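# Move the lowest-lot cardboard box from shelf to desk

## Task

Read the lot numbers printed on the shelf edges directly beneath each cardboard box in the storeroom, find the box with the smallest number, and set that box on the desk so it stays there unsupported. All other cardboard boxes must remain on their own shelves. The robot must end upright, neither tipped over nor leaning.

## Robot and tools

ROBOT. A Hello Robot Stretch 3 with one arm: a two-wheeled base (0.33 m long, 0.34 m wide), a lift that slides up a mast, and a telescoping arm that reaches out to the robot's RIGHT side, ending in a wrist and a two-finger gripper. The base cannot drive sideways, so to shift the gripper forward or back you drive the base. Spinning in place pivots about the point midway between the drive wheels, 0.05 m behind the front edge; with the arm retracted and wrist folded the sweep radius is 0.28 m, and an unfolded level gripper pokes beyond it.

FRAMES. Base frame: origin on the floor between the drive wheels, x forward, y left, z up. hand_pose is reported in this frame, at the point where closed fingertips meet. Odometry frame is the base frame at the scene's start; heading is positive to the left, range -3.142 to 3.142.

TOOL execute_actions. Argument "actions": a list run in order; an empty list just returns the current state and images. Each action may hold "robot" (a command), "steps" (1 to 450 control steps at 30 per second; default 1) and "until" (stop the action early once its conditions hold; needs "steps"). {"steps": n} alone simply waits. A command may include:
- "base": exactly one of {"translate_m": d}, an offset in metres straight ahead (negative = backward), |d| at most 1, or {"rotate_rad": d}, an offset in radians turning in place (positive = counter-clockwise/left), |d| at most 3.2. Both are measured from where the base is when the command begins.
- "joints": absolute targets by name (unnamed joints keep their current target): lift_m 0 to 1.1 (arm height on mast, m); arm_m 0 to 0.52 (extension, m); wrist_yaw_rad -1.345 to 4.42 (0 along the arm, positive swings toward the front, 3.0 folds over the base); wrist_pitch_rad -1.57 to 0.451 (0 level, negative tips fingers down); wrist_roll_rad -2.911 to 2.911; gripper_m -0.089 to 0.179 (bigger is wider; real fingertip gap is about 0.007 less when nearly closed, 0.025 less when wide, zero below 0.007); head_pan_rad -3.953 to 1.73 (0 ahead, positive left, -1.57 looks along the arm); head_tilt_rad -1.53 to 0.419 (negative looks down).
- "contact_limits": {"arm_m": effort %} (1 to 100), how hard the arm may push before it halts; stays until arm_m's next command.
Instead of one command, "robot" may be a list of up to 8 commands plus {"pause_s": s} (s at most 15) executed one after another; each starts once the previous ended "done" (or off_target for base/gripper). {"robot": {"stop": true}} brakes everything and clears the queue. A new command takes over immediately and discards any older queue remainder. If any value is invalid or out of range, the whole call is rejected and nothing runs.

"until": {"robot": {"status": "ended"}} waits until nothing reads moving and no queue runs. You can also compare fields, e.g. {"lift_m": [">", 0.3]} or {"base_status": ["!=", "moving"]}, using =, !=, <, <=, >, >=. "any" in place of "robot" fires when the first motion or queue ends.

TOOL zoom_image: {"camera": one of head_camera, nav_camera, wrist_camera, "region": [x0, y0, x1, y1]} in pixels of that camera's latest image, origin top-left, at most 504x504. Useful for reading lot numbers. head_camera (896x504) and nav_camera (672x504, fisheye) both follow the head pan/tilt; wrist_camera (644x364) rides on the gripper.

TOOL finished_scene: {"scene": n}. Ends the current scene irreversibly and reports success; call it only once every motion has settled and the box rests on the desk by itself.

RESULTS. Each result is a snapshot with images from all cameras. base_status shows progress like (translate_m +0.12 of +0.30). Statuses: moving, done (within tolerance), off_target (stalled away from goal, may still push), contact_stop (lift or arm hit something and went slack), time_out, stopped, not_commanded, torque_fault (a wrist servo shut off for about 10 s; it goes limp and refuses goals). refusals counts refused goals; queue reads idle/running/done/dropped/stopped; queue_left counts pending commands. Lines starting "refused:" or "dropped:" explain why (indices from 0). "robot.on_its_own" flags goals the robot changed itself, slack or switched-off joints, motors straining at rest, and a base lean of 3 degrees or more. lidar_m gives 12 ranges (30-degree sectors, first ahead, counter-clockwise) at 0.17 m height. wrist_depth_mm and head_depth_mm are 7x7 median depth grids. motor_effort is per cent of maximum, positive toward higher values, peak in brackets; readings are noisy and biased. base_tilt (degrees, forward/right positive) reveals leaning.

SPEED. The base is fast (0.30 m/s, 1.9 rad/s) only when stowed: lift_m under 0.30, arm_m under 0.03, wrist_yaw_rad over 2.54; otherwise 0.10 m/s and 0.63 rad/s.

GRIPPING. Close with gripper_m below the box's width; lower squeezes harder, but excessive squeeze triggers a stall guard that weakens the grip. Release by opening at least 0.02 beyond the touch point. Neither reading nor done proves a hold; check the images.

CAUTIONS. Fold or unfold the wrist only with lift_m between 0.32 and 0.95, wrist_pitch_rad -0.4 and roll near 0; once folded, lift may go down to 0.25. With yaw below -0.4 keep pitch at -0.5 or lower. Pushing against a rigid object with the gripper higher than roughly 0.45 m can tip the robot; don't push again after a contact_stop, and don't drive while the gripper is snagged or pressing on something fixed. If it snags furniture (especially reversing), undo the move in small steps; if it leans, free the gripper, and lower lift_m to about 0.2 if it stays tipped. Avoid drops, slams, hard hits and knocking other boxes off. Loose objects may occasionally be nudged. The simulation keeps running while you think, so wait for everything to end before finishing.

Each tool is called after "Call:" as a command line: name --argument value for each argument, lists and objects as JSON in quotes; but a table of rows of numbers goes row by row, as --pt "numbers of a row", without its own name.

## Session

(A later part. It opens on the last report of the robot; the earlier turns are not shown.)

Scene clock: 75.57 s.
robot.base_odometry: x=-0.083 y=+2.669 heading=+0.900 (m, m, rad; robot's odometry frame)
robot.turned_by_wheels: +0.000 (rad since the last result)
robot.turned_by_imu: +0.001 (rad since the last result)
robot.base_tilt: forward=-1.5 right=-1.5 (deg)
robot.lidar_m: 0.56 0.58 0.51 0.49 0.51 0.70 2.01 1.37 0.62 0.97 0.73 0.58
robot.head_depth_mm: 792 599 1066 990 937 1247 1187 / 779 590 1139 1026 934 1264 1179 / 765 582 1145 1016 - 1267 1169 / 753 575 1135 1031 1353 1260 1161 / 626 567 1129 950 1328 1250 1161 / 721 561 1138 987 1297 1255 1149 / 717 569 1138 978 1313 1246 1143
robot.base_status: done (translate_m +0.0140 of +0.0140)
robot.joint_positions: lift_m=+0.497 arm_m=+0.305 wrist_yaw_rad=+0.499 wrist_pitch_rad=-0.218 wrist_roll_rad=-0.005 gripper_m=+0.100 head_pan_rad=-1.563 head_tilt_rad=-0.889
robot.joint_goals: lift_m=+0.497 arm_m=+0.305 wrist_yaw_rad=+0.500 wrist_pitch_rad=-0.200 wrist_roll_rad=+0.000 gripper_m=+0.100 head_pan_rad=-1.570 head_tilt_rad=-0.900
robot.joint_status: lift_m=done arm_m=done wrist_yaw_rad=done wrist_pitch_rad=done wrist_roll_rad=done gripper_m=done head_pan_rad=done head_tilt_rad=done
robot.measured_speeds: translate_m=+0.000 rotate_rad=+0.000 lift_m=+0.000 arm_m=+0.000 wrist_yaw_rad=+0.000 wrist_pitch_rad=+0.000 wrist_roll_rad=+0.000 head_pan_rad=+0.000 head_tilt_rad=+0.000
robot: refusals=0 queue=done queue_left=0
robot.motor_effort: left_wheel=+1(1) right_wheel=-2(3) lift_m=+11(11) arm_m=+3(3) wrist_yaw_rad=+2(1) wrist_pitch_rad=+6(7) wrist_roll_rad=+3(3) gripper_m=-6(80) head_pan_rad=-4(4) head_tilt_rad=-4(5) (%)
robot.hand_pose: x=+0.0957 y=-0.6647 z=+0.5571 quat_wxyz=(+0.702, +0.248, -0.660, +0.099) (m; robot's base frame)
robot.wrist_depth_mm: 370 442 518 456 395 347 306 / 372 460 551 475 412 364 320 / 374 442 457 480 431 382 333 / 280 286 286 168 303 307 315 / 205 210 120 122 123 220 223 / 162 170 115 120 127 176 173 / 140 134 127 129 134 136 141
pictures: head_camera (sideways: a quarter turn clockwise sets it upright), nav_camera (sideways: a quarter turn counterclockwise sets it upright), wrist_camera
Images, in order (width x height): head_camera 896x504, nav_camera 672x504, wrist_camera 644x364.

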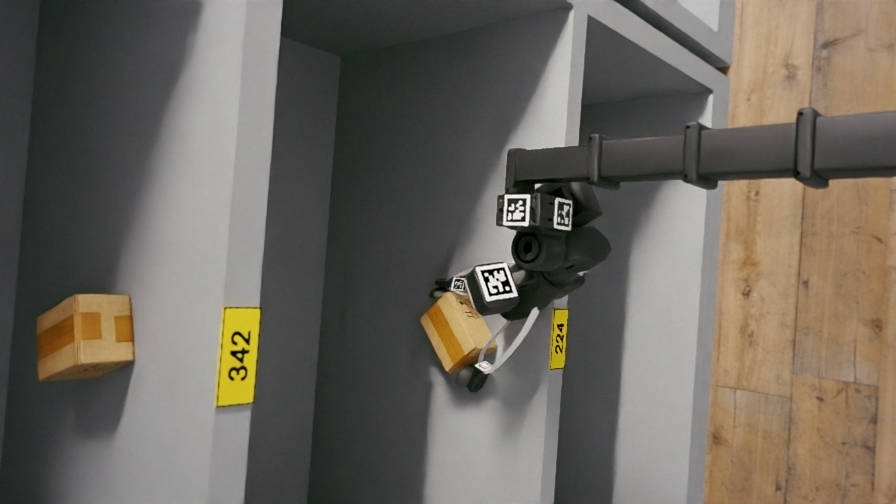

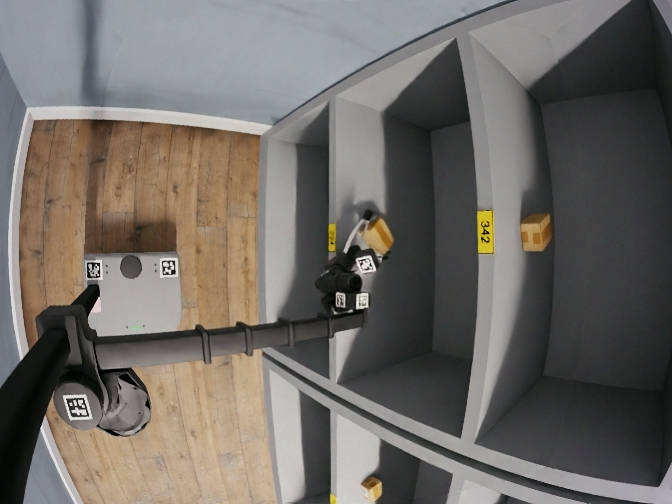

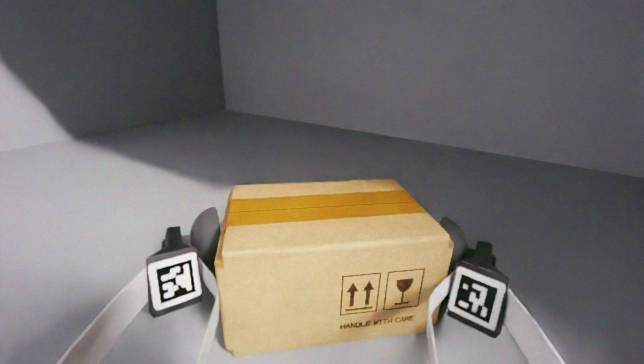

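Call:
execute_actions --actions '[{"robot":[{"joints":{"gripper_m":0.05,"lift_m":0.50}}],"steps":450,"until":{"robot":{"status":"ended"}}}]'

Call:
zoom_image --camera "head_camera" --region '[390, 240, 570, 420]'

Scene clock: 76.53 s.
robot.base_odometry: x=-0.083 y=+2.669 heading=+0.900 (m, m, rad; robot's odometry frame)
robot.turned_by_wheels: +0.000 (rad since the last result)
robot.turned_by_imu: +0.000 (rad since the last result)
robot.base_tilt: forward=-1.5 right=-1.6 (deg)
robot.lidar_m: 0.56 0.58 0.51 0.49 0.51 0.70 2.01 1.37 0.62 0.98 0.73 0.58
robot.head_depth_mm: 791 597 1066 989 940 1253 1183 / 778 590 1139 1021 930 1265 1179 / 766 583 1144 1017 - 1259 1168 / 753 574 1131 1026 1340 1260 1163 / 627 567 1130 951 1332 1253 1153 / 723 560 1133 989 1302 1254 1147 / 716 569 1133 981 1317 1249 1144
robot.base_status: done (translate_m +0.0140 of +0.0140)
robot.joint_positions: lift_m=+0.500 arm_m=+0.305 wrist_yaw_rad=+0.499 wrist_pitch_rad=-0.221 wrist_roll_rad=-0.005 gripper_m=+0.051 head_pan_rad=-1.563 head_tilt_rad=-0.889
robot.joint_goals: lift_m=+0.500 arm_m=+0.305 wrist_yaw_rad=+0.500 wrist_pitch_rad=-0.200 wrist_roll_rad=+0.000 gripper_m=+0.050 head_pan_rad=-1.570 head_tilt_rad=-0.900
robot.joint_status: lift_m=done arm_m=done wrist_yaw_rad=done wrist_pitch_rad=done wrist_roll_rad=done gripper_m=done head_pan_rad=done head_tilt_rad=done
robot.measured_speeds: translate_m=+0.000 rotate_rad=+0.000 lift_m=+0.000 arm_m=+0.000 wrist_yaw_rad=+0.000 wrist_pitch_rad=+0.000 wrist_roll_rad=+0.000 head_pan_rad=+0.000 head_tilt_rad=+0.000
robot: refusals=0 queue=done queue_left=0
robot.motor_effort: left_wheel=+1(1) right_wheel=-2(3) lift_m=+25(28) arm_m=+4(3) wrist_yaw_rad=+2(1) wrist_pitch_rad=+6(7) wrist_roll_rad=+3(3) gripper_m=-28(100) head_pan_rad=-5(4) head_tilt_rad=-4(4) (%)
robot.hand_pose: x=+0.0957 y=-0.6645 z=+0.5587 quat_wxyz=(+0.702, +0.249, -0.660, +0.099) (m; robot's base frame)
robot.wrist_depth_mm: 370 440 527 447 394 349 307 / 381 457 547 479 416 361 320 / 376 440 470 479 431 376 330 / 283 289 295 295 304 309 318 / 209 211 124 122 124 222 224 / 165 172 116 121 128 178 176 / 140 137 128 130 136 136 142
pictures: head_camera (sideways: a quarter turn clockwise sets it upright), nav_camera (sideways: a quarter turn counterclockwise sets it upright), wrist_camera
Images, in order (width x height): head_camera 896x504, nav_camera 672x504, wrist_camera 644x364.

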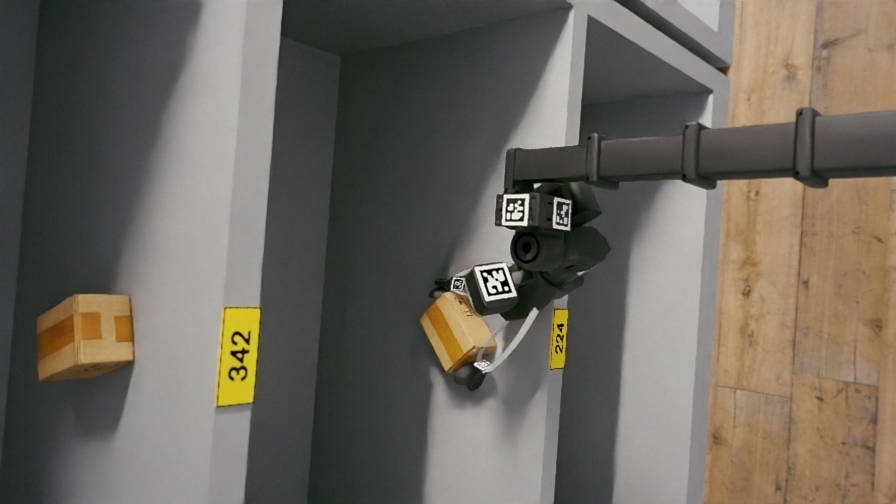

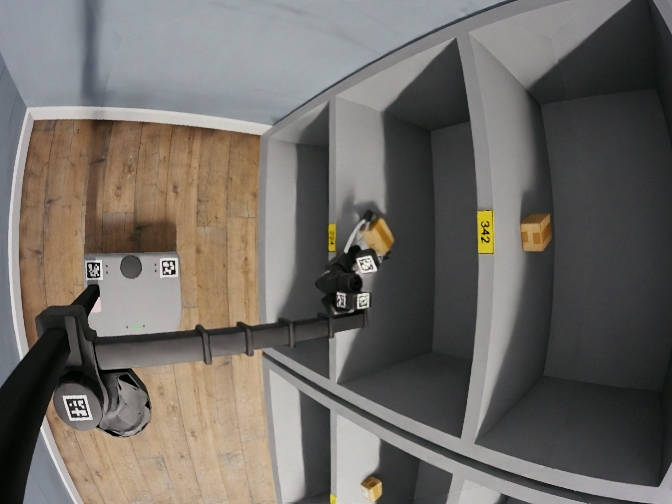

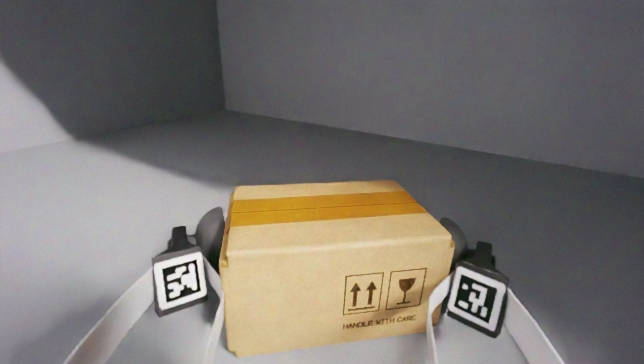

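Region (390, 240, 570, 420) of head_camera's 896x504 image, scaled by 2.800, with more detail than that image has.

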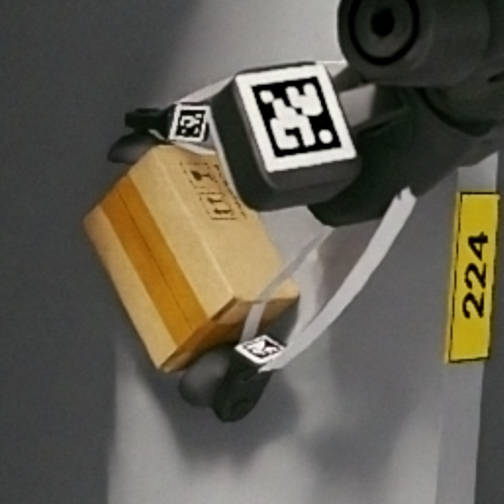

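Call:
execute_actions --actions '[{"robot":[{"joints":{"lift_m":0.54}},{"joints":{"arm_m":0.0,"head_tilt_rad":-1.1}}],"steps":450,"until":{"robot":{"status":"ended"}}}]'

Scene clock: 82.50 s.
robot.base_odometry: x=-0.083 y=+2.669 heading=+0.900 (m, m, rad; robot's odometry frame)
robot.turned_by_wheels: +0.000 (rad since the last result)
robot.turned_by_imu: +0.002 (rad since the last result)
robot.base_tilt: forward=-1.2 right=-1.6 (deg)
robot.lidar_m: 0.56 0.58 0.51 0.49 0.51 0.70 2.02 1.37 0.62 0.97 0.73 0.58
robot.head_depth_mm: 517 1056 965 978 1316 1244 1149 / 514 1092 976 1249 1318 1266 1155 / 511 1081 968 1366 1314 - - / 514 1072 964 1355 1322 - - / 509 1080 954 895 1301 1218 1119 / 507 1072 948 1339 1291 1210 1113 / 511 1064 939 1348 1299 1209 1108
robot.base_status: done (translate_m +0.0140 of +0.0140)
robot.joint_positions: lift_m=+0.540 arm_m=+0.001 wrist_yaw_rad=+0.500 wrist_pitch_rad=-0.227 wrist_roll_rad=-0.005 gripper_m=+0.067 head_pan_rad=-1.563 head_tilt_rad=-1.086
robot.joint_goals: lift_m=+0.540 arm_m=+0.000 wrist_yaw_rad=+0.500 wrist_pitch_rad=-0.200 wrist_roll_rad=+0.000 gripper_m=+0.066 head_pan_rad=-1.570 head_tilt_rad=-1.100
robot.joint_status: lift_m=done arm_m=done wrist_yaw_rad=done wrist_pitch_rad=done wrist_roll_rad=done gripper_m=done head_pan_rad=done head_tilt_rad=done
robot.measured_speeds: translate_m=+0.000 rotate_rad=+0.000 lift_m=+0.000 arm_m=+0.000 wrist_yaw_rad=+0.000 wrist_pitch_rad=+0.000 wrist_roll_rad=+0.000 head_pan_rad=+0.000 head_tilt_rad=+0.000
robot: refusals=0 queue=done queue_left=0
robot.on_its_own: gripper_m is held at +0.066, not at your +0.050, by its stall guard, which is not easing now
robot.motor_effort: left_wheel=+2(1) right_wheel=-2(2) lift_m=+26(27) arm_m=-5(6) wrist_yaw_rad=+1(2) wrist_pitch_rad=+9(9) wrist_roll_rad=+3(3) gripper_m=-20(28) head_pan_rad=-4(5) head_tilt_rad=-5(18) (%)
robot.hand_pose: x=+0.0955 y=-0.3604 z=+0.5971 quat_wxyz=(+0.703, +0.251, -0.659, +0.096) (m; robot's base frame)
robot.wrist_depth_mm: 403 460 589 741 659 584 531 / 414 482 605 779 687 615 548 / 431 505 561 614 658 611 561 / 441 531 459 397 404 413 414 / 459 558 124 122 125 295 299 / 480 555 116 121 129 281 252 / 482 640 127 130 672 705 683
pictures: head_camera (sideways: a quarter turn clockwise sets it upright), nav_camera (sideways: a quarter turn counterclockwise sets it upright), wrist_camera
Images, in order (width x height): head_camera 896x504, nav_camera 672x504, wrist_camera 644x364.

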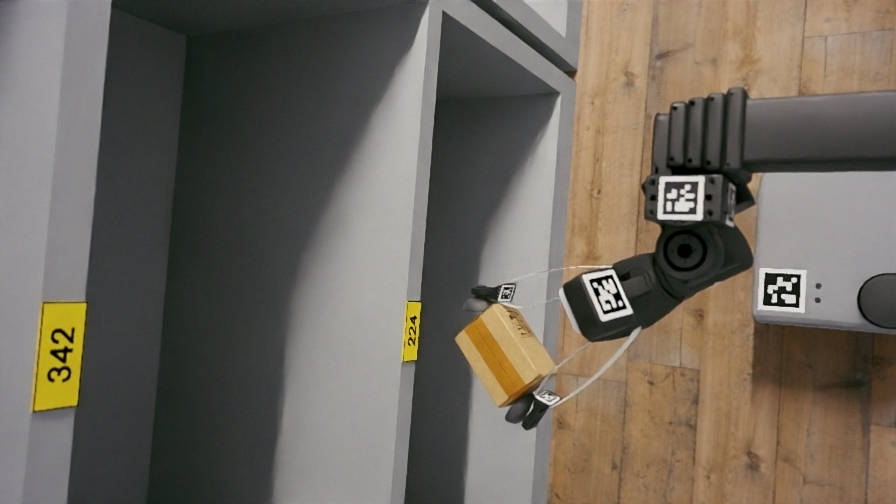

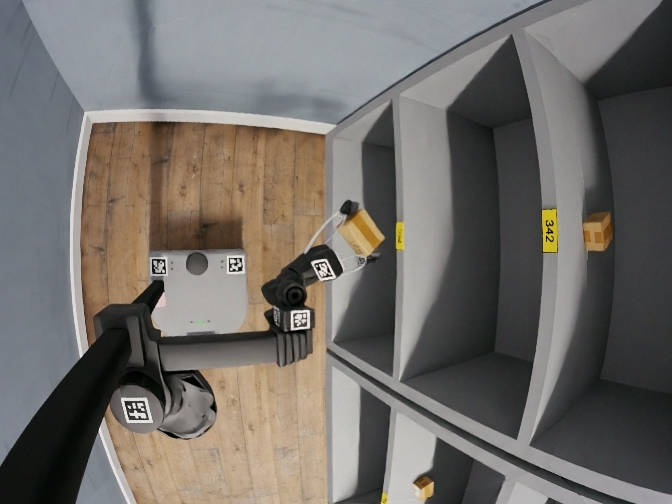

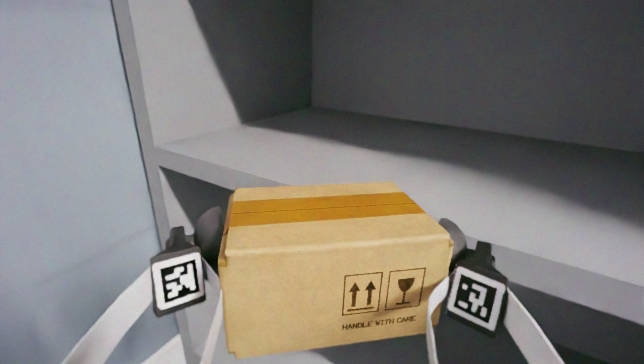

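Call:
execute_actions --actions '[{"robot":[{"joints":{"lift_m":0.29,"wrist_yaw_rad":2.62,"wrist_pitch_rad":-0.35,"head_pan_rad":-0.2,"head_tilt_rad":-1.2}},{"base":{"translate_m":-1.0}}],"steps":450,"until":{"robot":{"status":"ended"}}}]'

Scene clock: 90.60 s.
robot.base_odometry: x=-0.704 y=+1.886 heading=+0.900 (m, m, rad; robot's odometry frame)
robot.turned_by_wheels: +0.000 (rad since the last result)
robot.turned_by_imu: +0.002 (rad since the last result)
robot.base_tilt: forward=-1.4 right=-1.6 (deg)
robot.lidar_m: 1.55 0.70 0.52 0.50 0.52 0.72 2.06 1.31 0.58 0.96 0.80 0.77
robot.head_depth_mm: 1133 1586 1204 1334 1281 1219 1142 / 1701 1599 1499 1419 1310 1219 1141 / 1700 1687 1540 1419 1302 1214 - / 1717 1673 1527 1408 1290 1213 - / 1677 1669 1522 1391 1285 1175 - / 1659 1650 1505 1383 1276 1191 - / 1643 1636 1496 1379 1276 1189 1114
robot.base_status: done (translate_m -1.0000 of -1.0000)
robot.joint_positions: lift_m=+0.290 arm_m=+0.001 wrist_yaw_rad=+2.619 wrist_pitch_rad=-0.376 wrist_roll_rad=-0.005 gripper_m=+0.067 head_pan_rad=-0.207 head_tilt_rad=-1.186
robot.joint_goals: lift_m=+0.290 arm_m=+0.000 wrist_yaw_rad=+2.620 wrist_pitch_rad=-0.350 wrist_roll_rad=+0.000 gripper_m=+0.066 head_pan_rad=-0.200 head_tilt_rad=-1.200
robot.joint_status: lift_m=done arm_m=done wrist_yaw_rad=done wrist_pitch_rad=done wrist_roll_rad=done gripper_m=done head_pan_rad=done head_tilt_rad=done
robot.measured_speeds: translate_m=+0.000 rotate_rad=+0.000 lift_m=+0.000 arm_m=+0.000 wrist_yaw_rad=+0.000 wrist_pitch_rad=+0.000 wrist_roll_rad=+0.000 head_pan_rad=+0.000 head_tilt_rad=+0.000
robot: refusals=0 queue=done queue_left=0
robot.on_its_own: gripper_m is held at +0.066, not at your +0.050, by its stall guard, which is not easing now
robot.motor_effort: left_wheel=+2(6) right_wheel=-3(10) lift_m=+11(28) arm_m=-5(5) wrist_yaw_rad=+1(3) wrist_pitch_rad=+8(9) wrist_roll_rad=+3(3) gripper_m=-20(21) head_pan_rad=+3(50) head_tilt_rad=-5(14) (%)
robot.hand_pose: x=+0.0934 y=+0.0529 z=+0.3127 quat_wxyz=(+0.308, +0.703, -0.051, +0.639) (m; robot's base frame)
robot.wrist_depth_mm: 412 442 491 561 632 759 899 / 428 470 531 614 712 831 - / 457 502 565 664 778 943 - / 487 550 598 677 772 789 823 / 511 572 124 123 125 653 636 / 540 538 115 121 128 537 543 / - 461 124 130 424 443 451
pictures: head_camera (sideways: a quarter turn clockwise sets it upright), nav_camera (sideways: a quarter turn counterclockwise sets it upright), wrist_camera
Images, in order (width x height): head_camera 896x504, nav_camera 672x504, wrist_camera 644x364.

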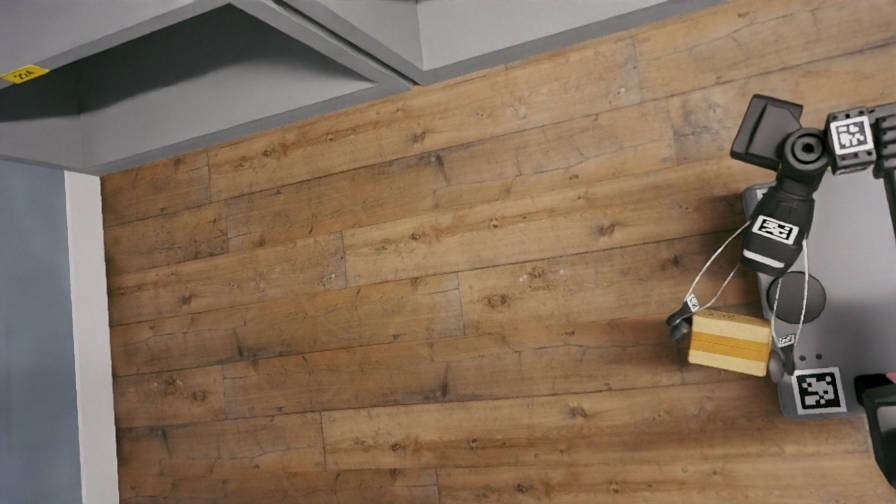

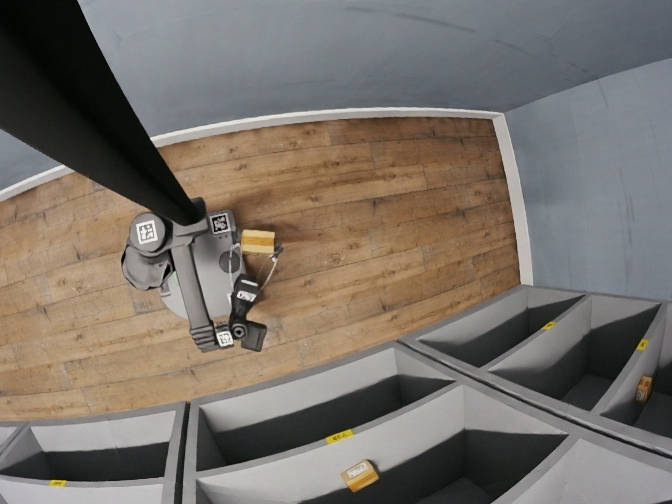

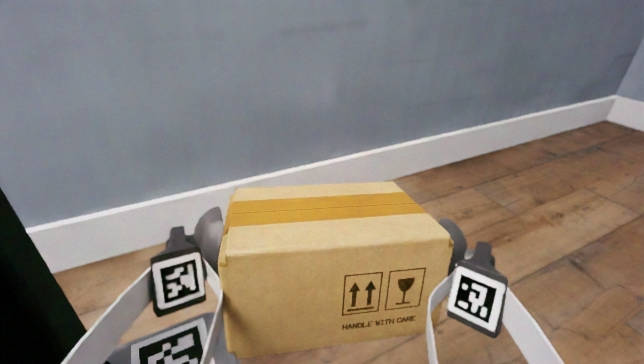

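Call:
execute_actions --actions '[{"robot":{"base":{"translate_m":-1.0},"joints":{"head_pan_rad":0.0,"head_tilt_rad":-0.7}},"steps":300,"until":{"robot":{"translate_m":["<",-0.8]}}},{"robot":{"base":{"translate_m":-1.0}},"steps":300,"until":{"robot":{"translate_m":["<",-0.8]}}},{"robot":{"base":{"translate_m":-1.0}},"steps":300,"until":{"robot":{"translate_m":["<",-0.2]}}},{"robot":[{"base":{"translate_m":-0.95}},{"base":{"rotate_rad":-1.575}}],"steps":450,"until":{"robot":{"status":"ended"}}}]'

Scene clock: 104.27 s.
robot.base_odometry: x=-2.423 y=-0.282 heading=-0.674 (m, m, rad; robot's odometry frame)
robot.turned_by_wheels: -1.575 (rad since the last result)
robot.turned_by_imu: -1.565 (rad since the last result)
robot.base_tilt: forward=-1.5 right=-1.6 (deg)
robot.lidar_m: 1.86 0.81 0.75 1.94 0.75 0.55 0.53 0.56 0.46 0.44 0.46 0.64
robot.head_depth_mm: 1540 1494 1428 1370 1324 1287 1198 / 2303 2240 2129 1958 1694 1469 1256 / 2875 3174 2828 2133 1729 1461 1249 / 2851 3175 2784 2126 1721 1444 1246 / 2847 3182 2719 2109 1712 1429 1238 / 2872 3244 2685 2078 1685 1416 1223 / 2836 3120 2620 2043 1667 1409 1222
robot.base_status: done (rotate_rad -1.5749 of -1.5750)
robot.joint_positions: lift_m=+0.290 arm_m=+0.001 wrist_yaw_rad=+2.619 wrist_pitch_rad=-0.376 wrist_roll_rad=-0.005 gripper_m=+0.067 head_pan_rad=-0.007 head_tilt_rad=-0.704
robot.joint_goals: lift_m=+0.290 arm_m=+0.000 wrist_yaw_rad=+2.620 wrist_pitch_rad=-0.350 wrist_roll_rad=+0.000 gripper_m=+0.066 head_pan_rad=+0.000 head_tilt_rad=-0.700
robot.joint_status: lift_m=done arm_m=done wrist_yaw_rad=done wrist_pitch_rad=done wrist_roll_rad=done gripper_m=done head_pan_rad=done head_tilt_rad=done
robot.measured_speeds: translate_m=+0.000 rotate_rad=+0.000 lift_m=+0.000 arm_m=+0.000 wrist_yaw_rad=+0.000 wrist_pitch_rad=+0.000 wrist_roll_rad=+0.000 head_pan_rad=+0.000 head_tilt_rad=+0.000
robot: refusals=0 queue=done queue_left=0
robot.on_its_own: gripper_m is held at +0.066, not at your +0.050, by its stall guard, which is not easing now
robot.motor_effort: left_wheel=+2(8) right_wheel=-3(12) lift_m=+11(11) arm_m=-6(4) wrist_yaw_rad=+1(1) wrist_pitch_rad=+9(9) wrist_roll_rad=+3(3) gripper_m=-20(21) head_pan_rad=+4(24) head_tilt_rad=+1(25) (%)
robot.hand_pose: x=+0.0933 y=+0.0529 z=+0.3127 quat_wxyz=(+0.308, +0.703, -0.051, +0.639) (m; robot's base frame)
robot.wrist_depth_mm: - - - - 723 870 - / - - - - 784 - - / - - - - 894 - - / 797 778 795 813 806 806 822 / 613 635 125 122 125 636 658 / 540 542 115 121 129 553 538 / - 458 123 131 423 448 445
pictures: head_camera (sideways: a quarter turn clockwise sets it upright), nav_camera (sideways: a quarter turn counterclockwise sets it upright), wrist_camera
Images, in order (width x height): head_camera 896x504, nav_camera 672x504, wrist_camera 644x364.

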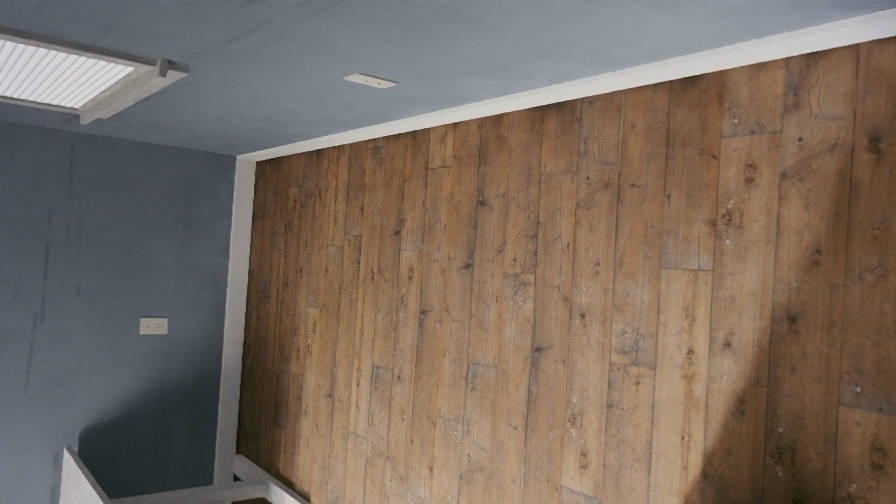

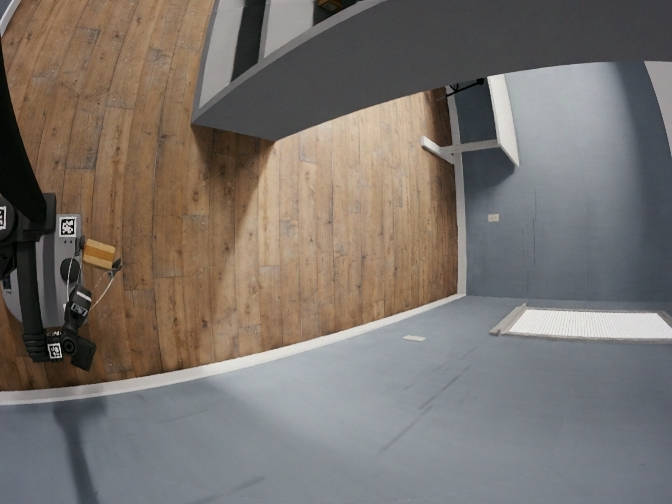

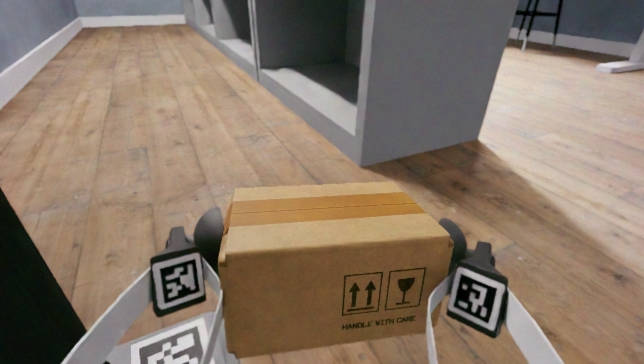

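Call:
execute_actions --actions '[{"robot":{"base":{"translate_m":1.0},"joints":{"head_pan_rad":-0.3,"head_tilt_rad":-0.6}},"steps":300,"until":{"robot":{"translate_m":[">",0.4]}}},{"robot":[{"base":{"translate_m":0.9}},{"base":{"rotate_rad":1.165}}],"steps":450,"until":{"robot":{"status":"ended"}}}]'

Scene clock: 112.80 s.
robot.base_odometry: x=-1.402 y=-1.098 heading=+0.490 (m, m, rad; robot's odometry frame)
robot.turned_by_wheels: +1.165 (rad since the last result)
robot.turned_by_imu: +1.164 (rad since the last result)
robot.base_tilt: forward=-1.3 right=-1.5 (deg)
robot.lidar_m: 3.17 0.98 0.67 0.91 1.24 0.59 0.47 0.47 0.51 0.77 1.92 1.72
robot.head_depth_mm: 1980 2105 1755 2257 1948 1588 1339 / 2190 2268 1689 2494 1937 1561 1336 / 2417 2440 1893 2477 1909 1568 1316 / 2657 2558 2203 2471 1894 1555 1310 / 2965 2522 2841 2441 1887 1534 1296 / 3389 3646 3369 2408 1854 1537 1299 / 3931 - 3297 2369 1855 1512 1293
robot.base_status: done (rotate_rad +1.1649 of +1.1650)
robot.joint_positions: lift_m=+0.290 arm_m=+0.001 wrist_yaw_rad=+2.619 wrist_pitch_rad=-0.376 wrist_roll_rad=-0.005 gripper_m=+0.067 head_pan_rad=-0.293 head_tilt_rad=-0.605
robot.joint_goals: lift_m=+0.290 arm_m=+0.000 wrist_yaw_rad=+2.620 wrist_pitch_rad=-0.350 wrist_roll_rad=+0.000 gripper_m=+0.066 head_pan_rad=-0.300 head_tilt_rad=-0.600
robot.joint_status: lift_m=done arm_m=done wrist_yaw_rad=done wrist_pitch_rad=done wrist_roll_rad=done gripper_m=done head_pan_rad=done head_tilt_rad=done
robot.measured_speeds: translate_m=+0.000 rotate_rad=+0.000 lift_m=+0.000 arm_m=+0.000 wrist_yaw_rad=+0.000 wrist_pitch_rad=+0.000 wrist_roll_rad=+0.000 head_pan_rad=+0.000 head_tilt_rad=+0.000
robot: refusals=0 queue=done queue_left=0
robot.on_its_own: gripper_m is held at +0.066, not at your +0.050, by its stall guard, which is not easing now
robot.motor_effort: left_wheel=-1(8) right_wheel=+3(13) lift_m=+11(11) arm_m=-5(5) wrist_yaw_rad=+2(1) wrist_pitch_rad=+9(8) wrist_roll_rad=+3(3) gripper_m=-21(20) head_pan_rad=-4(31) head_tilt_rad=+3(11) (%)
robot.hand_pose: x=+0.0933 y=+0.0529 z=+0.3127 quat_wxyz=(+0.308, +0.703, -0.051, +0.639) (m; robot's base frame)
robot.wrist_depth_mm: - - 788 663 890 - - / - - 895 712 - - - / - - 909 788 - - - / 768 767 766 812 802 817 821 / 613 630 124 123 125 646 662 / 533 537 116 121 128 541 531 / - 461 123 131 425 439 460
pictures: head_camera (sideways: a quarter turn clockwise sets it upright), nav_camera (sideways: a quarter turn counterclockwise sets it upright), wrist_camera
Images, in order (width x height): head_camera 896x504, nav_camera 672x504, wrist_camera 644x364.

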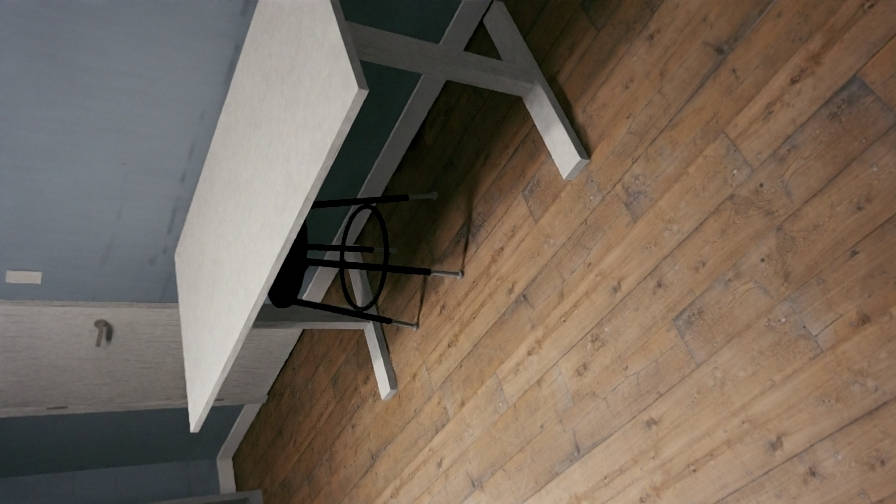

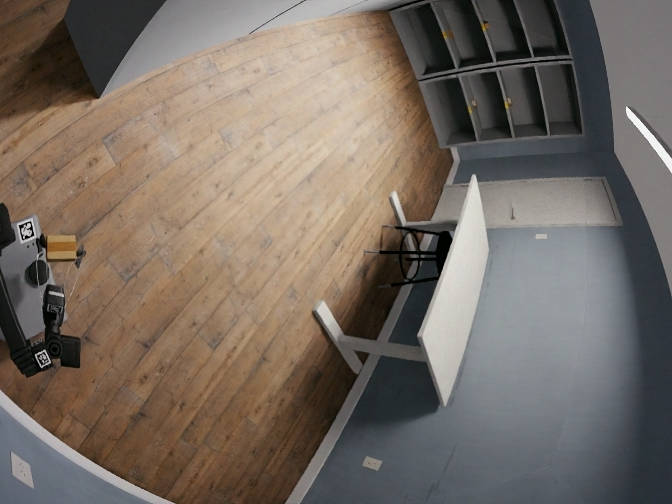

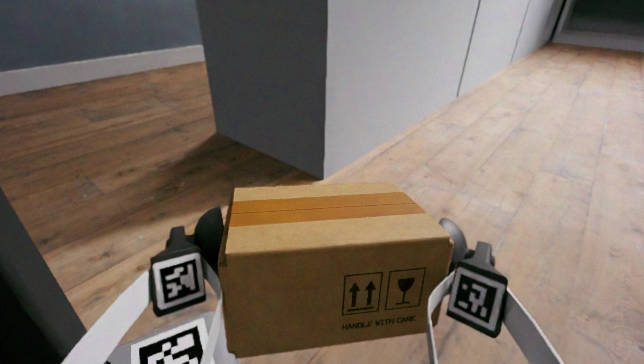

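Call:
execute_actions --actions '[{"robot":{"base":{"translate_m":1.0},"joints":{"head_pan_rad":-1.0,"head_tilt_rad":-0.7}},"steps":300,"until":{"robot":{"translate_m":[">",0.4]}}},{"robot":[{"base":{"translate_m":0.95}},{"base":{"rotate_rad":0.41},"joints":{"lift_m":0.80,"head_pan_rad":-1.57,"head_tilt_rad":-0.8}},{"joints":{"wrist_yaw_rad":0.0,"wrist_pitch_rad":-0.2}}],"steps":450,"until":{"robot":{"status":"ended"}}}]'

Scene clock: 127.13 s.
robot.base_odometry: x=-0.206 y=-0.459 heading=+0.900 (m, m, rad; robot's odometry frame)
robot.turned_by_wheels: +0.410 (rad since the last result)
robot.turned_by_imu: +0.413 (rad since the last result)
robot.base_tilt: forward=-1.4 right=-1.6 (deg)
robot.lidar_m: 2.57 1.25 0.93 0.89 0.93 1.77 1.72 1.79 0.99 1.11 0.83 1.98
robot.head_depth_mm: 1233 1338 1073 861 1647 1418 - / 1236 1339 1067 855 1504 1399 - / 1242 1347 1053 868 541 1407 - / 1239 1329 1041 861 513 - - / 1252 1333 1028 860 1521 1362 1189 / 1252 1333 1016 871 1560 1352 1187 / 1267 1310 1004 864 1523 1345 1181
robot.base_status: done (rotate_rad +0.4099 of +0.4100)
robot.joint_positions: lift_m=+0.800 arm_m=+0.001 wrist_yaw_rad=+0.002 wrist_pitch_rad=-0.233 wrist_roll_rad=-0.005 gripper_m=+0.067 head_pan_rad=-1.563 head_tilt_rad=-0.790
robot.joint_goals: lift_m=+0.800 arm_m=+0.000 wrist_yaw_rad=+0.000 wrist_pitch_rad=-0.200 wrist_roll_rad=+0.000 gripper_m=+0.066 head_pan_rad=-1.570 head_tilt_rad=-0.800
robot.joint_status: lift_m=done arm_m=done wrist_yaw_rad=done wrist_pitch_rad=done wrist_roll_rad=done gripper_m=done head_pan_rad=done head_tilt_rad=done
robot.measured_speeds: translate_m=+0.000 rotate_rad=+0.000 lift_m=+0.000 arm_m=+0.000 wrist_yaw_rad=+0.000 wrist_pitch_rad=+0.000 wrist_roll_rad=+0.000 head_pan_rad=+0.000 head_tilt_rad=+0.000
robot: refusals=0 queue=done queue_left=0
robot.on_its_own: gripper_m is held at +0.066, not at your +0.050, by its stall guard, which is not easing now
robot.motor_effort: left_wheel=-1(6) right_wheel=+3(11) lift_m=+26(24) arm_m=-6(5) wrist_yaw_rad=-3(5) wrist_pitch_rad=+12(12) wrist_roll_rad=+3(3) gripper_m=-21(21) head_pan_rad=-4(48) head_tilt_rad=-3(16) (%)
robot.hand_pose: x=-0.0210 y=-0.3896 z=+0.8555 quat_wxyz=(+0.704, +0.083, -0.700, -0.082) (m; robot's base frame)
robot.wrist_depth_mm: - - - - - - - / - - - - - - - / 849 855 865 876 931 - - / 536 558 547 574 578 596 - / 644 453 125 122 125 424 433 / - - 116 121 129 - - / - - 127 130 - - -
pictures: head_camera (sideways: a quarter turn clockwise sets it upright), nav_camera (sideways: a quarter turn counterclockwise sets it upright), wrist_camera
Images, in order (width x height): head_camera 896x504, nav_camera 672x504, wrist_camera 644x364.

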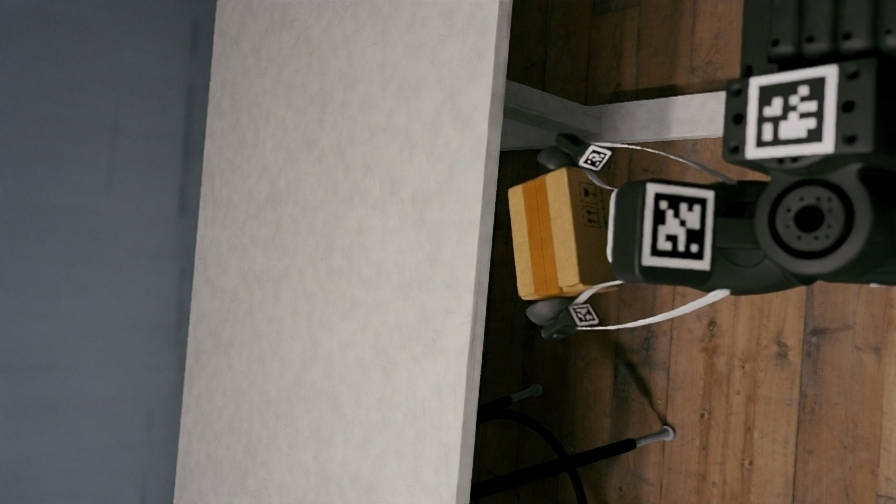

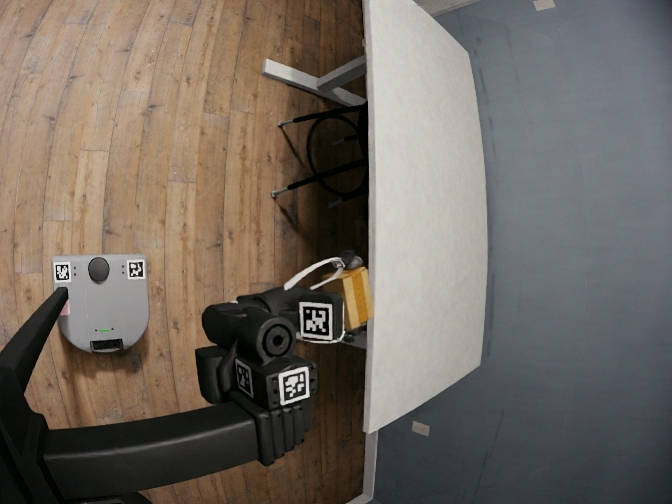

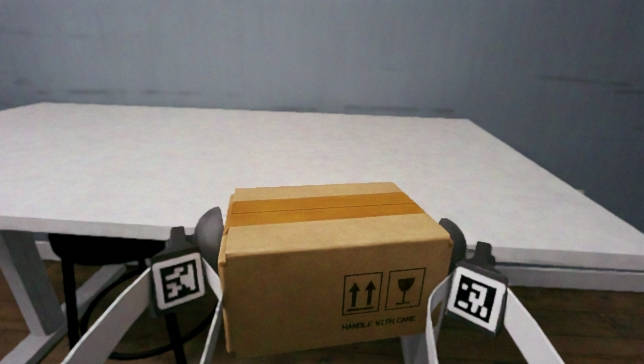

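Call:
execute_actions --actions '[{"robot":[{"joints":{"arm_m":0.40,"head_pan_rad":-0.15,"head_tilt_rad":-0.15}},{"joints":{"lift_m":0.73}}],"steps":450,"until":{"robot":{"status":"ended"}}}]'

Scene clock: 132.67 s.
robot.base_odometry: x=-0.206 y=-0.459 heading=+0.900 (m, m, rad; robot's odometry frame)
robot.turned_by_wheels: +0.000 (rad since the last result)
robot.turned_by_imu: +0.001 (rad since the last result)
robot.base_tilt: forward=-1.4 right=-1.6 (deg)
robot.lidar_m: 2.58 1.25 0.92 0.89 0.93 1.77 1.72 1.79 0.98 1.11 0.83 1.98
robot.head_depth_mm: 2613 3096 3076 3015 2946 2711 2087 / 2637 3040 2963 3237 3227 2782 2037 / 2634 2998 3050 3089 3191 2764 2017 / 2723 2944 2973 3051 3132 2722 2019 / 2711 2874 2945 3046 3062 2629 1996 / 2765 2836 2896 2969 2989 2642 1991 / 2771 2796 2869 2932 2985 2627 1976
robot.base_status: done (rotate_rad +0.4099 of +0.4100)
robot.joint_positions: lift_m=+0.730 arm_m=+0.400 wrist_yaw_rad=+0.001 wrist_pitch_rad=-0.232 wrist_roll_rad=-0.005 gripper_m=+0.067 head_pan_rad=-0.157 head_tilt_rad=-0.162
robot.joint_goals: lift_m=+0.730 arm_m=+0.400 wrist_yaw_rad=+0.000 wrist_pitch_rad=-0.200 wrist_roll_rad=+0.000 gripper_m=+0.066 head_pan_rad=-0.150 head_tilt_rad=-0.150
robot.joint_status: lift_m=done arm_m=done wrist_yaw_rad=done wrist_pitch_rad=done wrist_roll_rad=done gripper_m=done head_pan_rad=done head_tilt_rad=done
robot.measured_speeds: translate_m=+0.000 rotate_rad=+0.000 lift_m=+0.000 arm_m=+0.000 wrist_yaw_rad=+0.000 wrist_pitch_rad=+0.000 wrist_roll_rad=+0.000 head_pan_rad=+0.000 head_tilt_rad=+0.000
robot: refusals=0 queue=done queue_left=0
robot.on_its_own: gripper_m is held at +0.066, not at your +0.050, by its stall guard, which is not easing now
robot.motor_effort: left_wheel=-1(1) right_wheel=+3(3) lift_m=+11(21) arm_m=+4(3) wrist_yaw_rad=-1(2) wrist_pitch_rad=+11(11) wrist_roll_rad=+2(3) gripper_m=-20(20) head_pan_rad=+3(51) head_tilt_rad=+5(30) (%)
robot.hand_pose: x=-0.0213 y=-0.7883 z=+0.7867 quat_wxyz=(+0.704, +0.083, -0.700, -0.082) (m; robot's base frame)
robot.wrist_depth_mm: 697 704 685 666 669 656 654 / 767 751 740 696 700 692 683 / 576 585 598 613 643 653 708 / 380 382 385 398 399 410 417 / 280 281 124 122 125 295 302 / 221 233 116 121 129 237 235 / 188 185 128 130 177 185 192
pictures: head_camera (sideways: a quarter turn clockwise sets it upright), nav_camera (sideways: a quarter turn counterclockwise sets it upright), wrist_camera
Images, in order (width x height): head_camera 896x504, nav_camera 672x504, wrist_camera 644x364.

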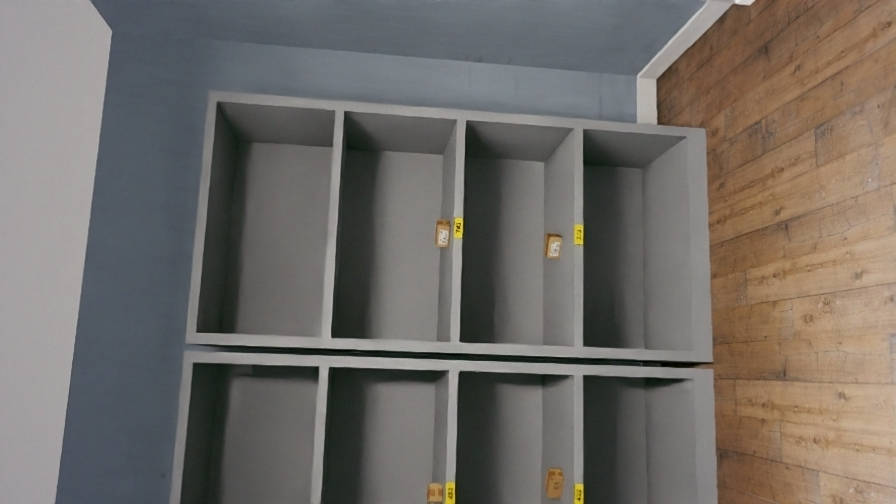

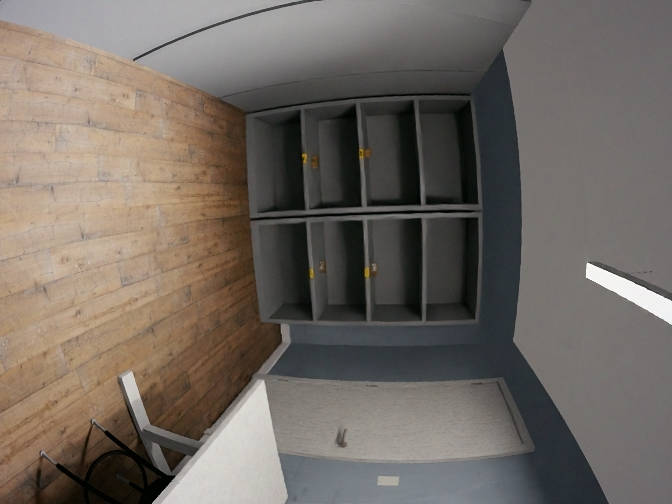

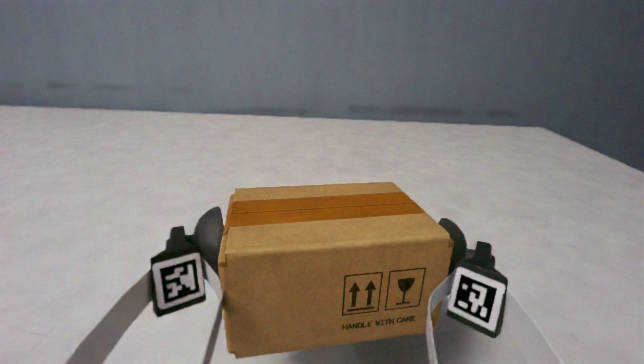

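Call:
zoom_image --camera "head_camera" --region '[430, 205, 480, 255]'

Region (430, 205, 480, 255) of head_camera's 896x504 image, scaled by 10.080, with more detail than that image has.

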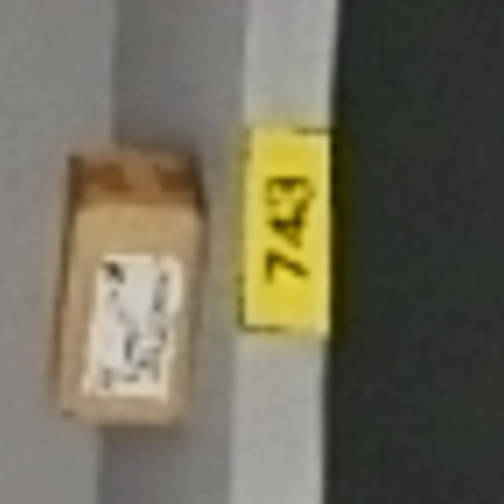

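Call:
execute_actions --actions '[{"robot":[{"joints":{"lift_m":0.694,"head_pan_rad":-1.57,"head_tilt_rad":-0.8}}],"steps":450,"until":{"robot":{"lift_m_status":["!=","moving"]}}}]'

Scene clock: 133.83 s.
robot.base_odometry: x=-0.206 y=-0.459 heading=+0.900 (m, m, rad; robot's odometry frame)
robot.turned_by_wheels: +0.000 (rad since the last result)
robot.turned_by_imu: +0.000 (rad since the last result)
robot.base_tilt: forward=-1.5 right=-1.5 (deg)
robot.lidar_m: 2.58 1.24 0.92 0.89 0.93 1.77 1.72 1.79 0.98 1.11 0.83 1.98
robot.head_depth_mm: 1229 1333 1078 860 1643 1424 1248 / 1238 1346 1070 876 - - - / 1239 1336 1088 - 1617 1378 1210 / 1247 1329 1079 872 1592 1368 1196 / 1248 1339 1029 857 1579 1354 1191 / 1256 1338 1016 871 1579 1358 1181 / 1259 1316 1002 858 1524 1343 1176
robot.base_status: done (rotate_rad +0.4099 of +0.4100)
robot.joint_positions: lift_m=+0.694 arm_m=+0.400 wrist_yaw_rad=+0.001 wrist_pitch_rad=-0.232 wrist_roll_rad=-0.005 gripper_m=+0.067 head_pan_rad=-1.563 head_tilt_rad=-0.790
robot.joint_goals: lift_m=+0.694 arm_m=+0.400 wrist_yaw_rad=+0.000 wrist_pitch_rad=-0.200 wrist_roll_rad=+0.000 gripper_m=+0.066 head_pan_rad=-1.570 head_tilt_rad=-0.800
robot.joint_status: lift_m=done arm_m=done wrist_yaw_rad=done wrist_pitch_rad=done wrist_roll_rad=done gripper_m=done head_pan_rad=moving head_tilt_rad=moving
robot.measured_speeds: translate_m=+0.000 rotate_rad=+0.000 lift_m=+0.000 arm_m=+0.000 wrist_yaw_rad=+0.000 wrist_pitch_rad=+0.000 wrist_roll_rad=+0.000 head_pan_rad=+0.000 head_tilt_rad=+0.000
robot: refusals=0 queue=running queue_left=0
robot.on_its_own: gripper_m is held at +0.066, not at your +0.050, by its stall guard, which is not easing now
robot.motor_effort: left_wheel=-1(1) right_wheel=+3(3) lift_m=+11(10) arm_m=+3(3) wrist_yaw_rad=-1(1) wrist_pitch_rad=+11(11) wrist_roll_rad=+3(2) gripper_m=-20(21) head_pan_rad=-5(52) head_tilt_rad=-3(33) (%)
robot.hand_pose: x=-0.0213 y=-0.7883 z=+0.7507 quat_wxyz=(+0.704, +0.083, -0.700, -0.082) (m; robot's base frame)
robot.wrist_depth_mm: 701 701 690 679 653 652 640 / 740 741 713 707 702 699 674 / 448 461 467 477 490 517 583 / 292 297 301 307 310 317 325 / 216 219 125 123 125 231 235 / 172 180 116 121 129 186 181 / 146 144 127 131 138 142 149
pictures: head_camera (sideways: a quarter turn clockwise sets it upright), nav_camera (sideways: a quarter turn counterclockwise sets it upright), wrist_camera
Images, in order (width x height): head_camera 896x504, nav_camera 672x504, wrist_camera 644x364.

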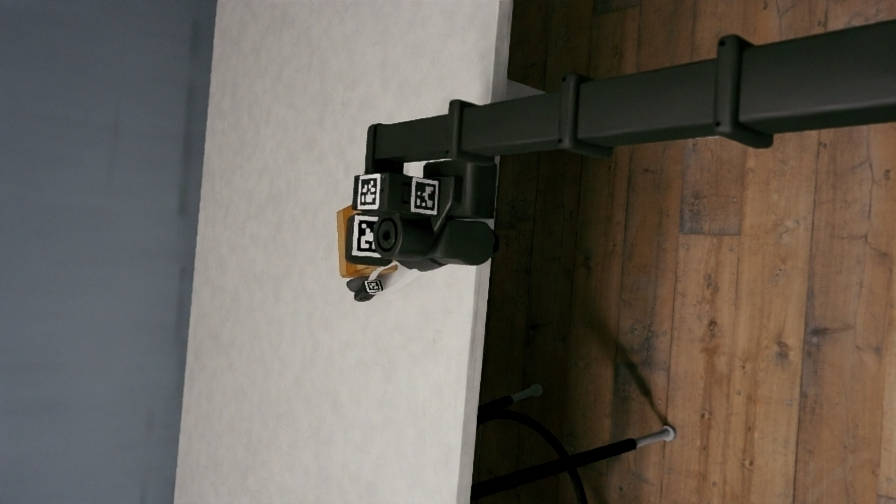

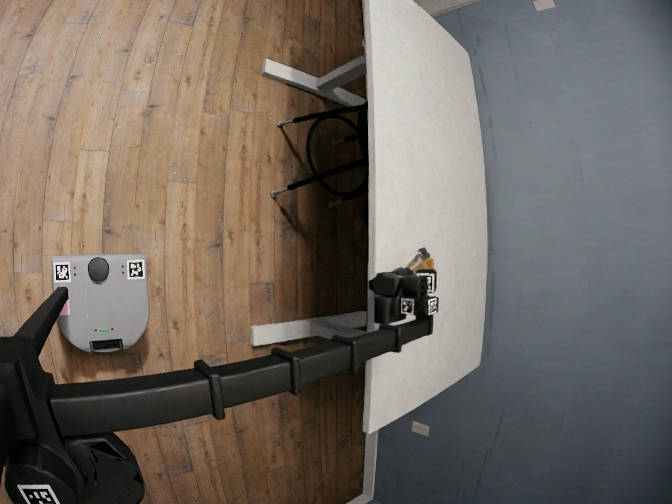

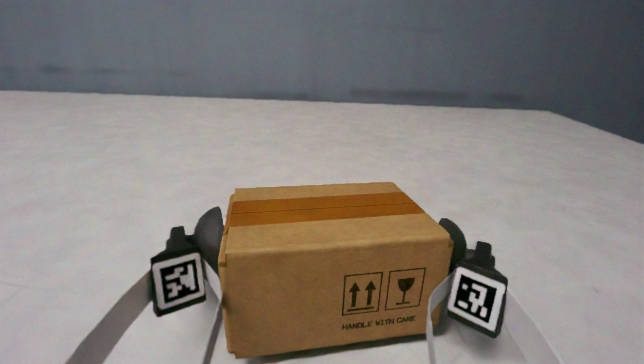

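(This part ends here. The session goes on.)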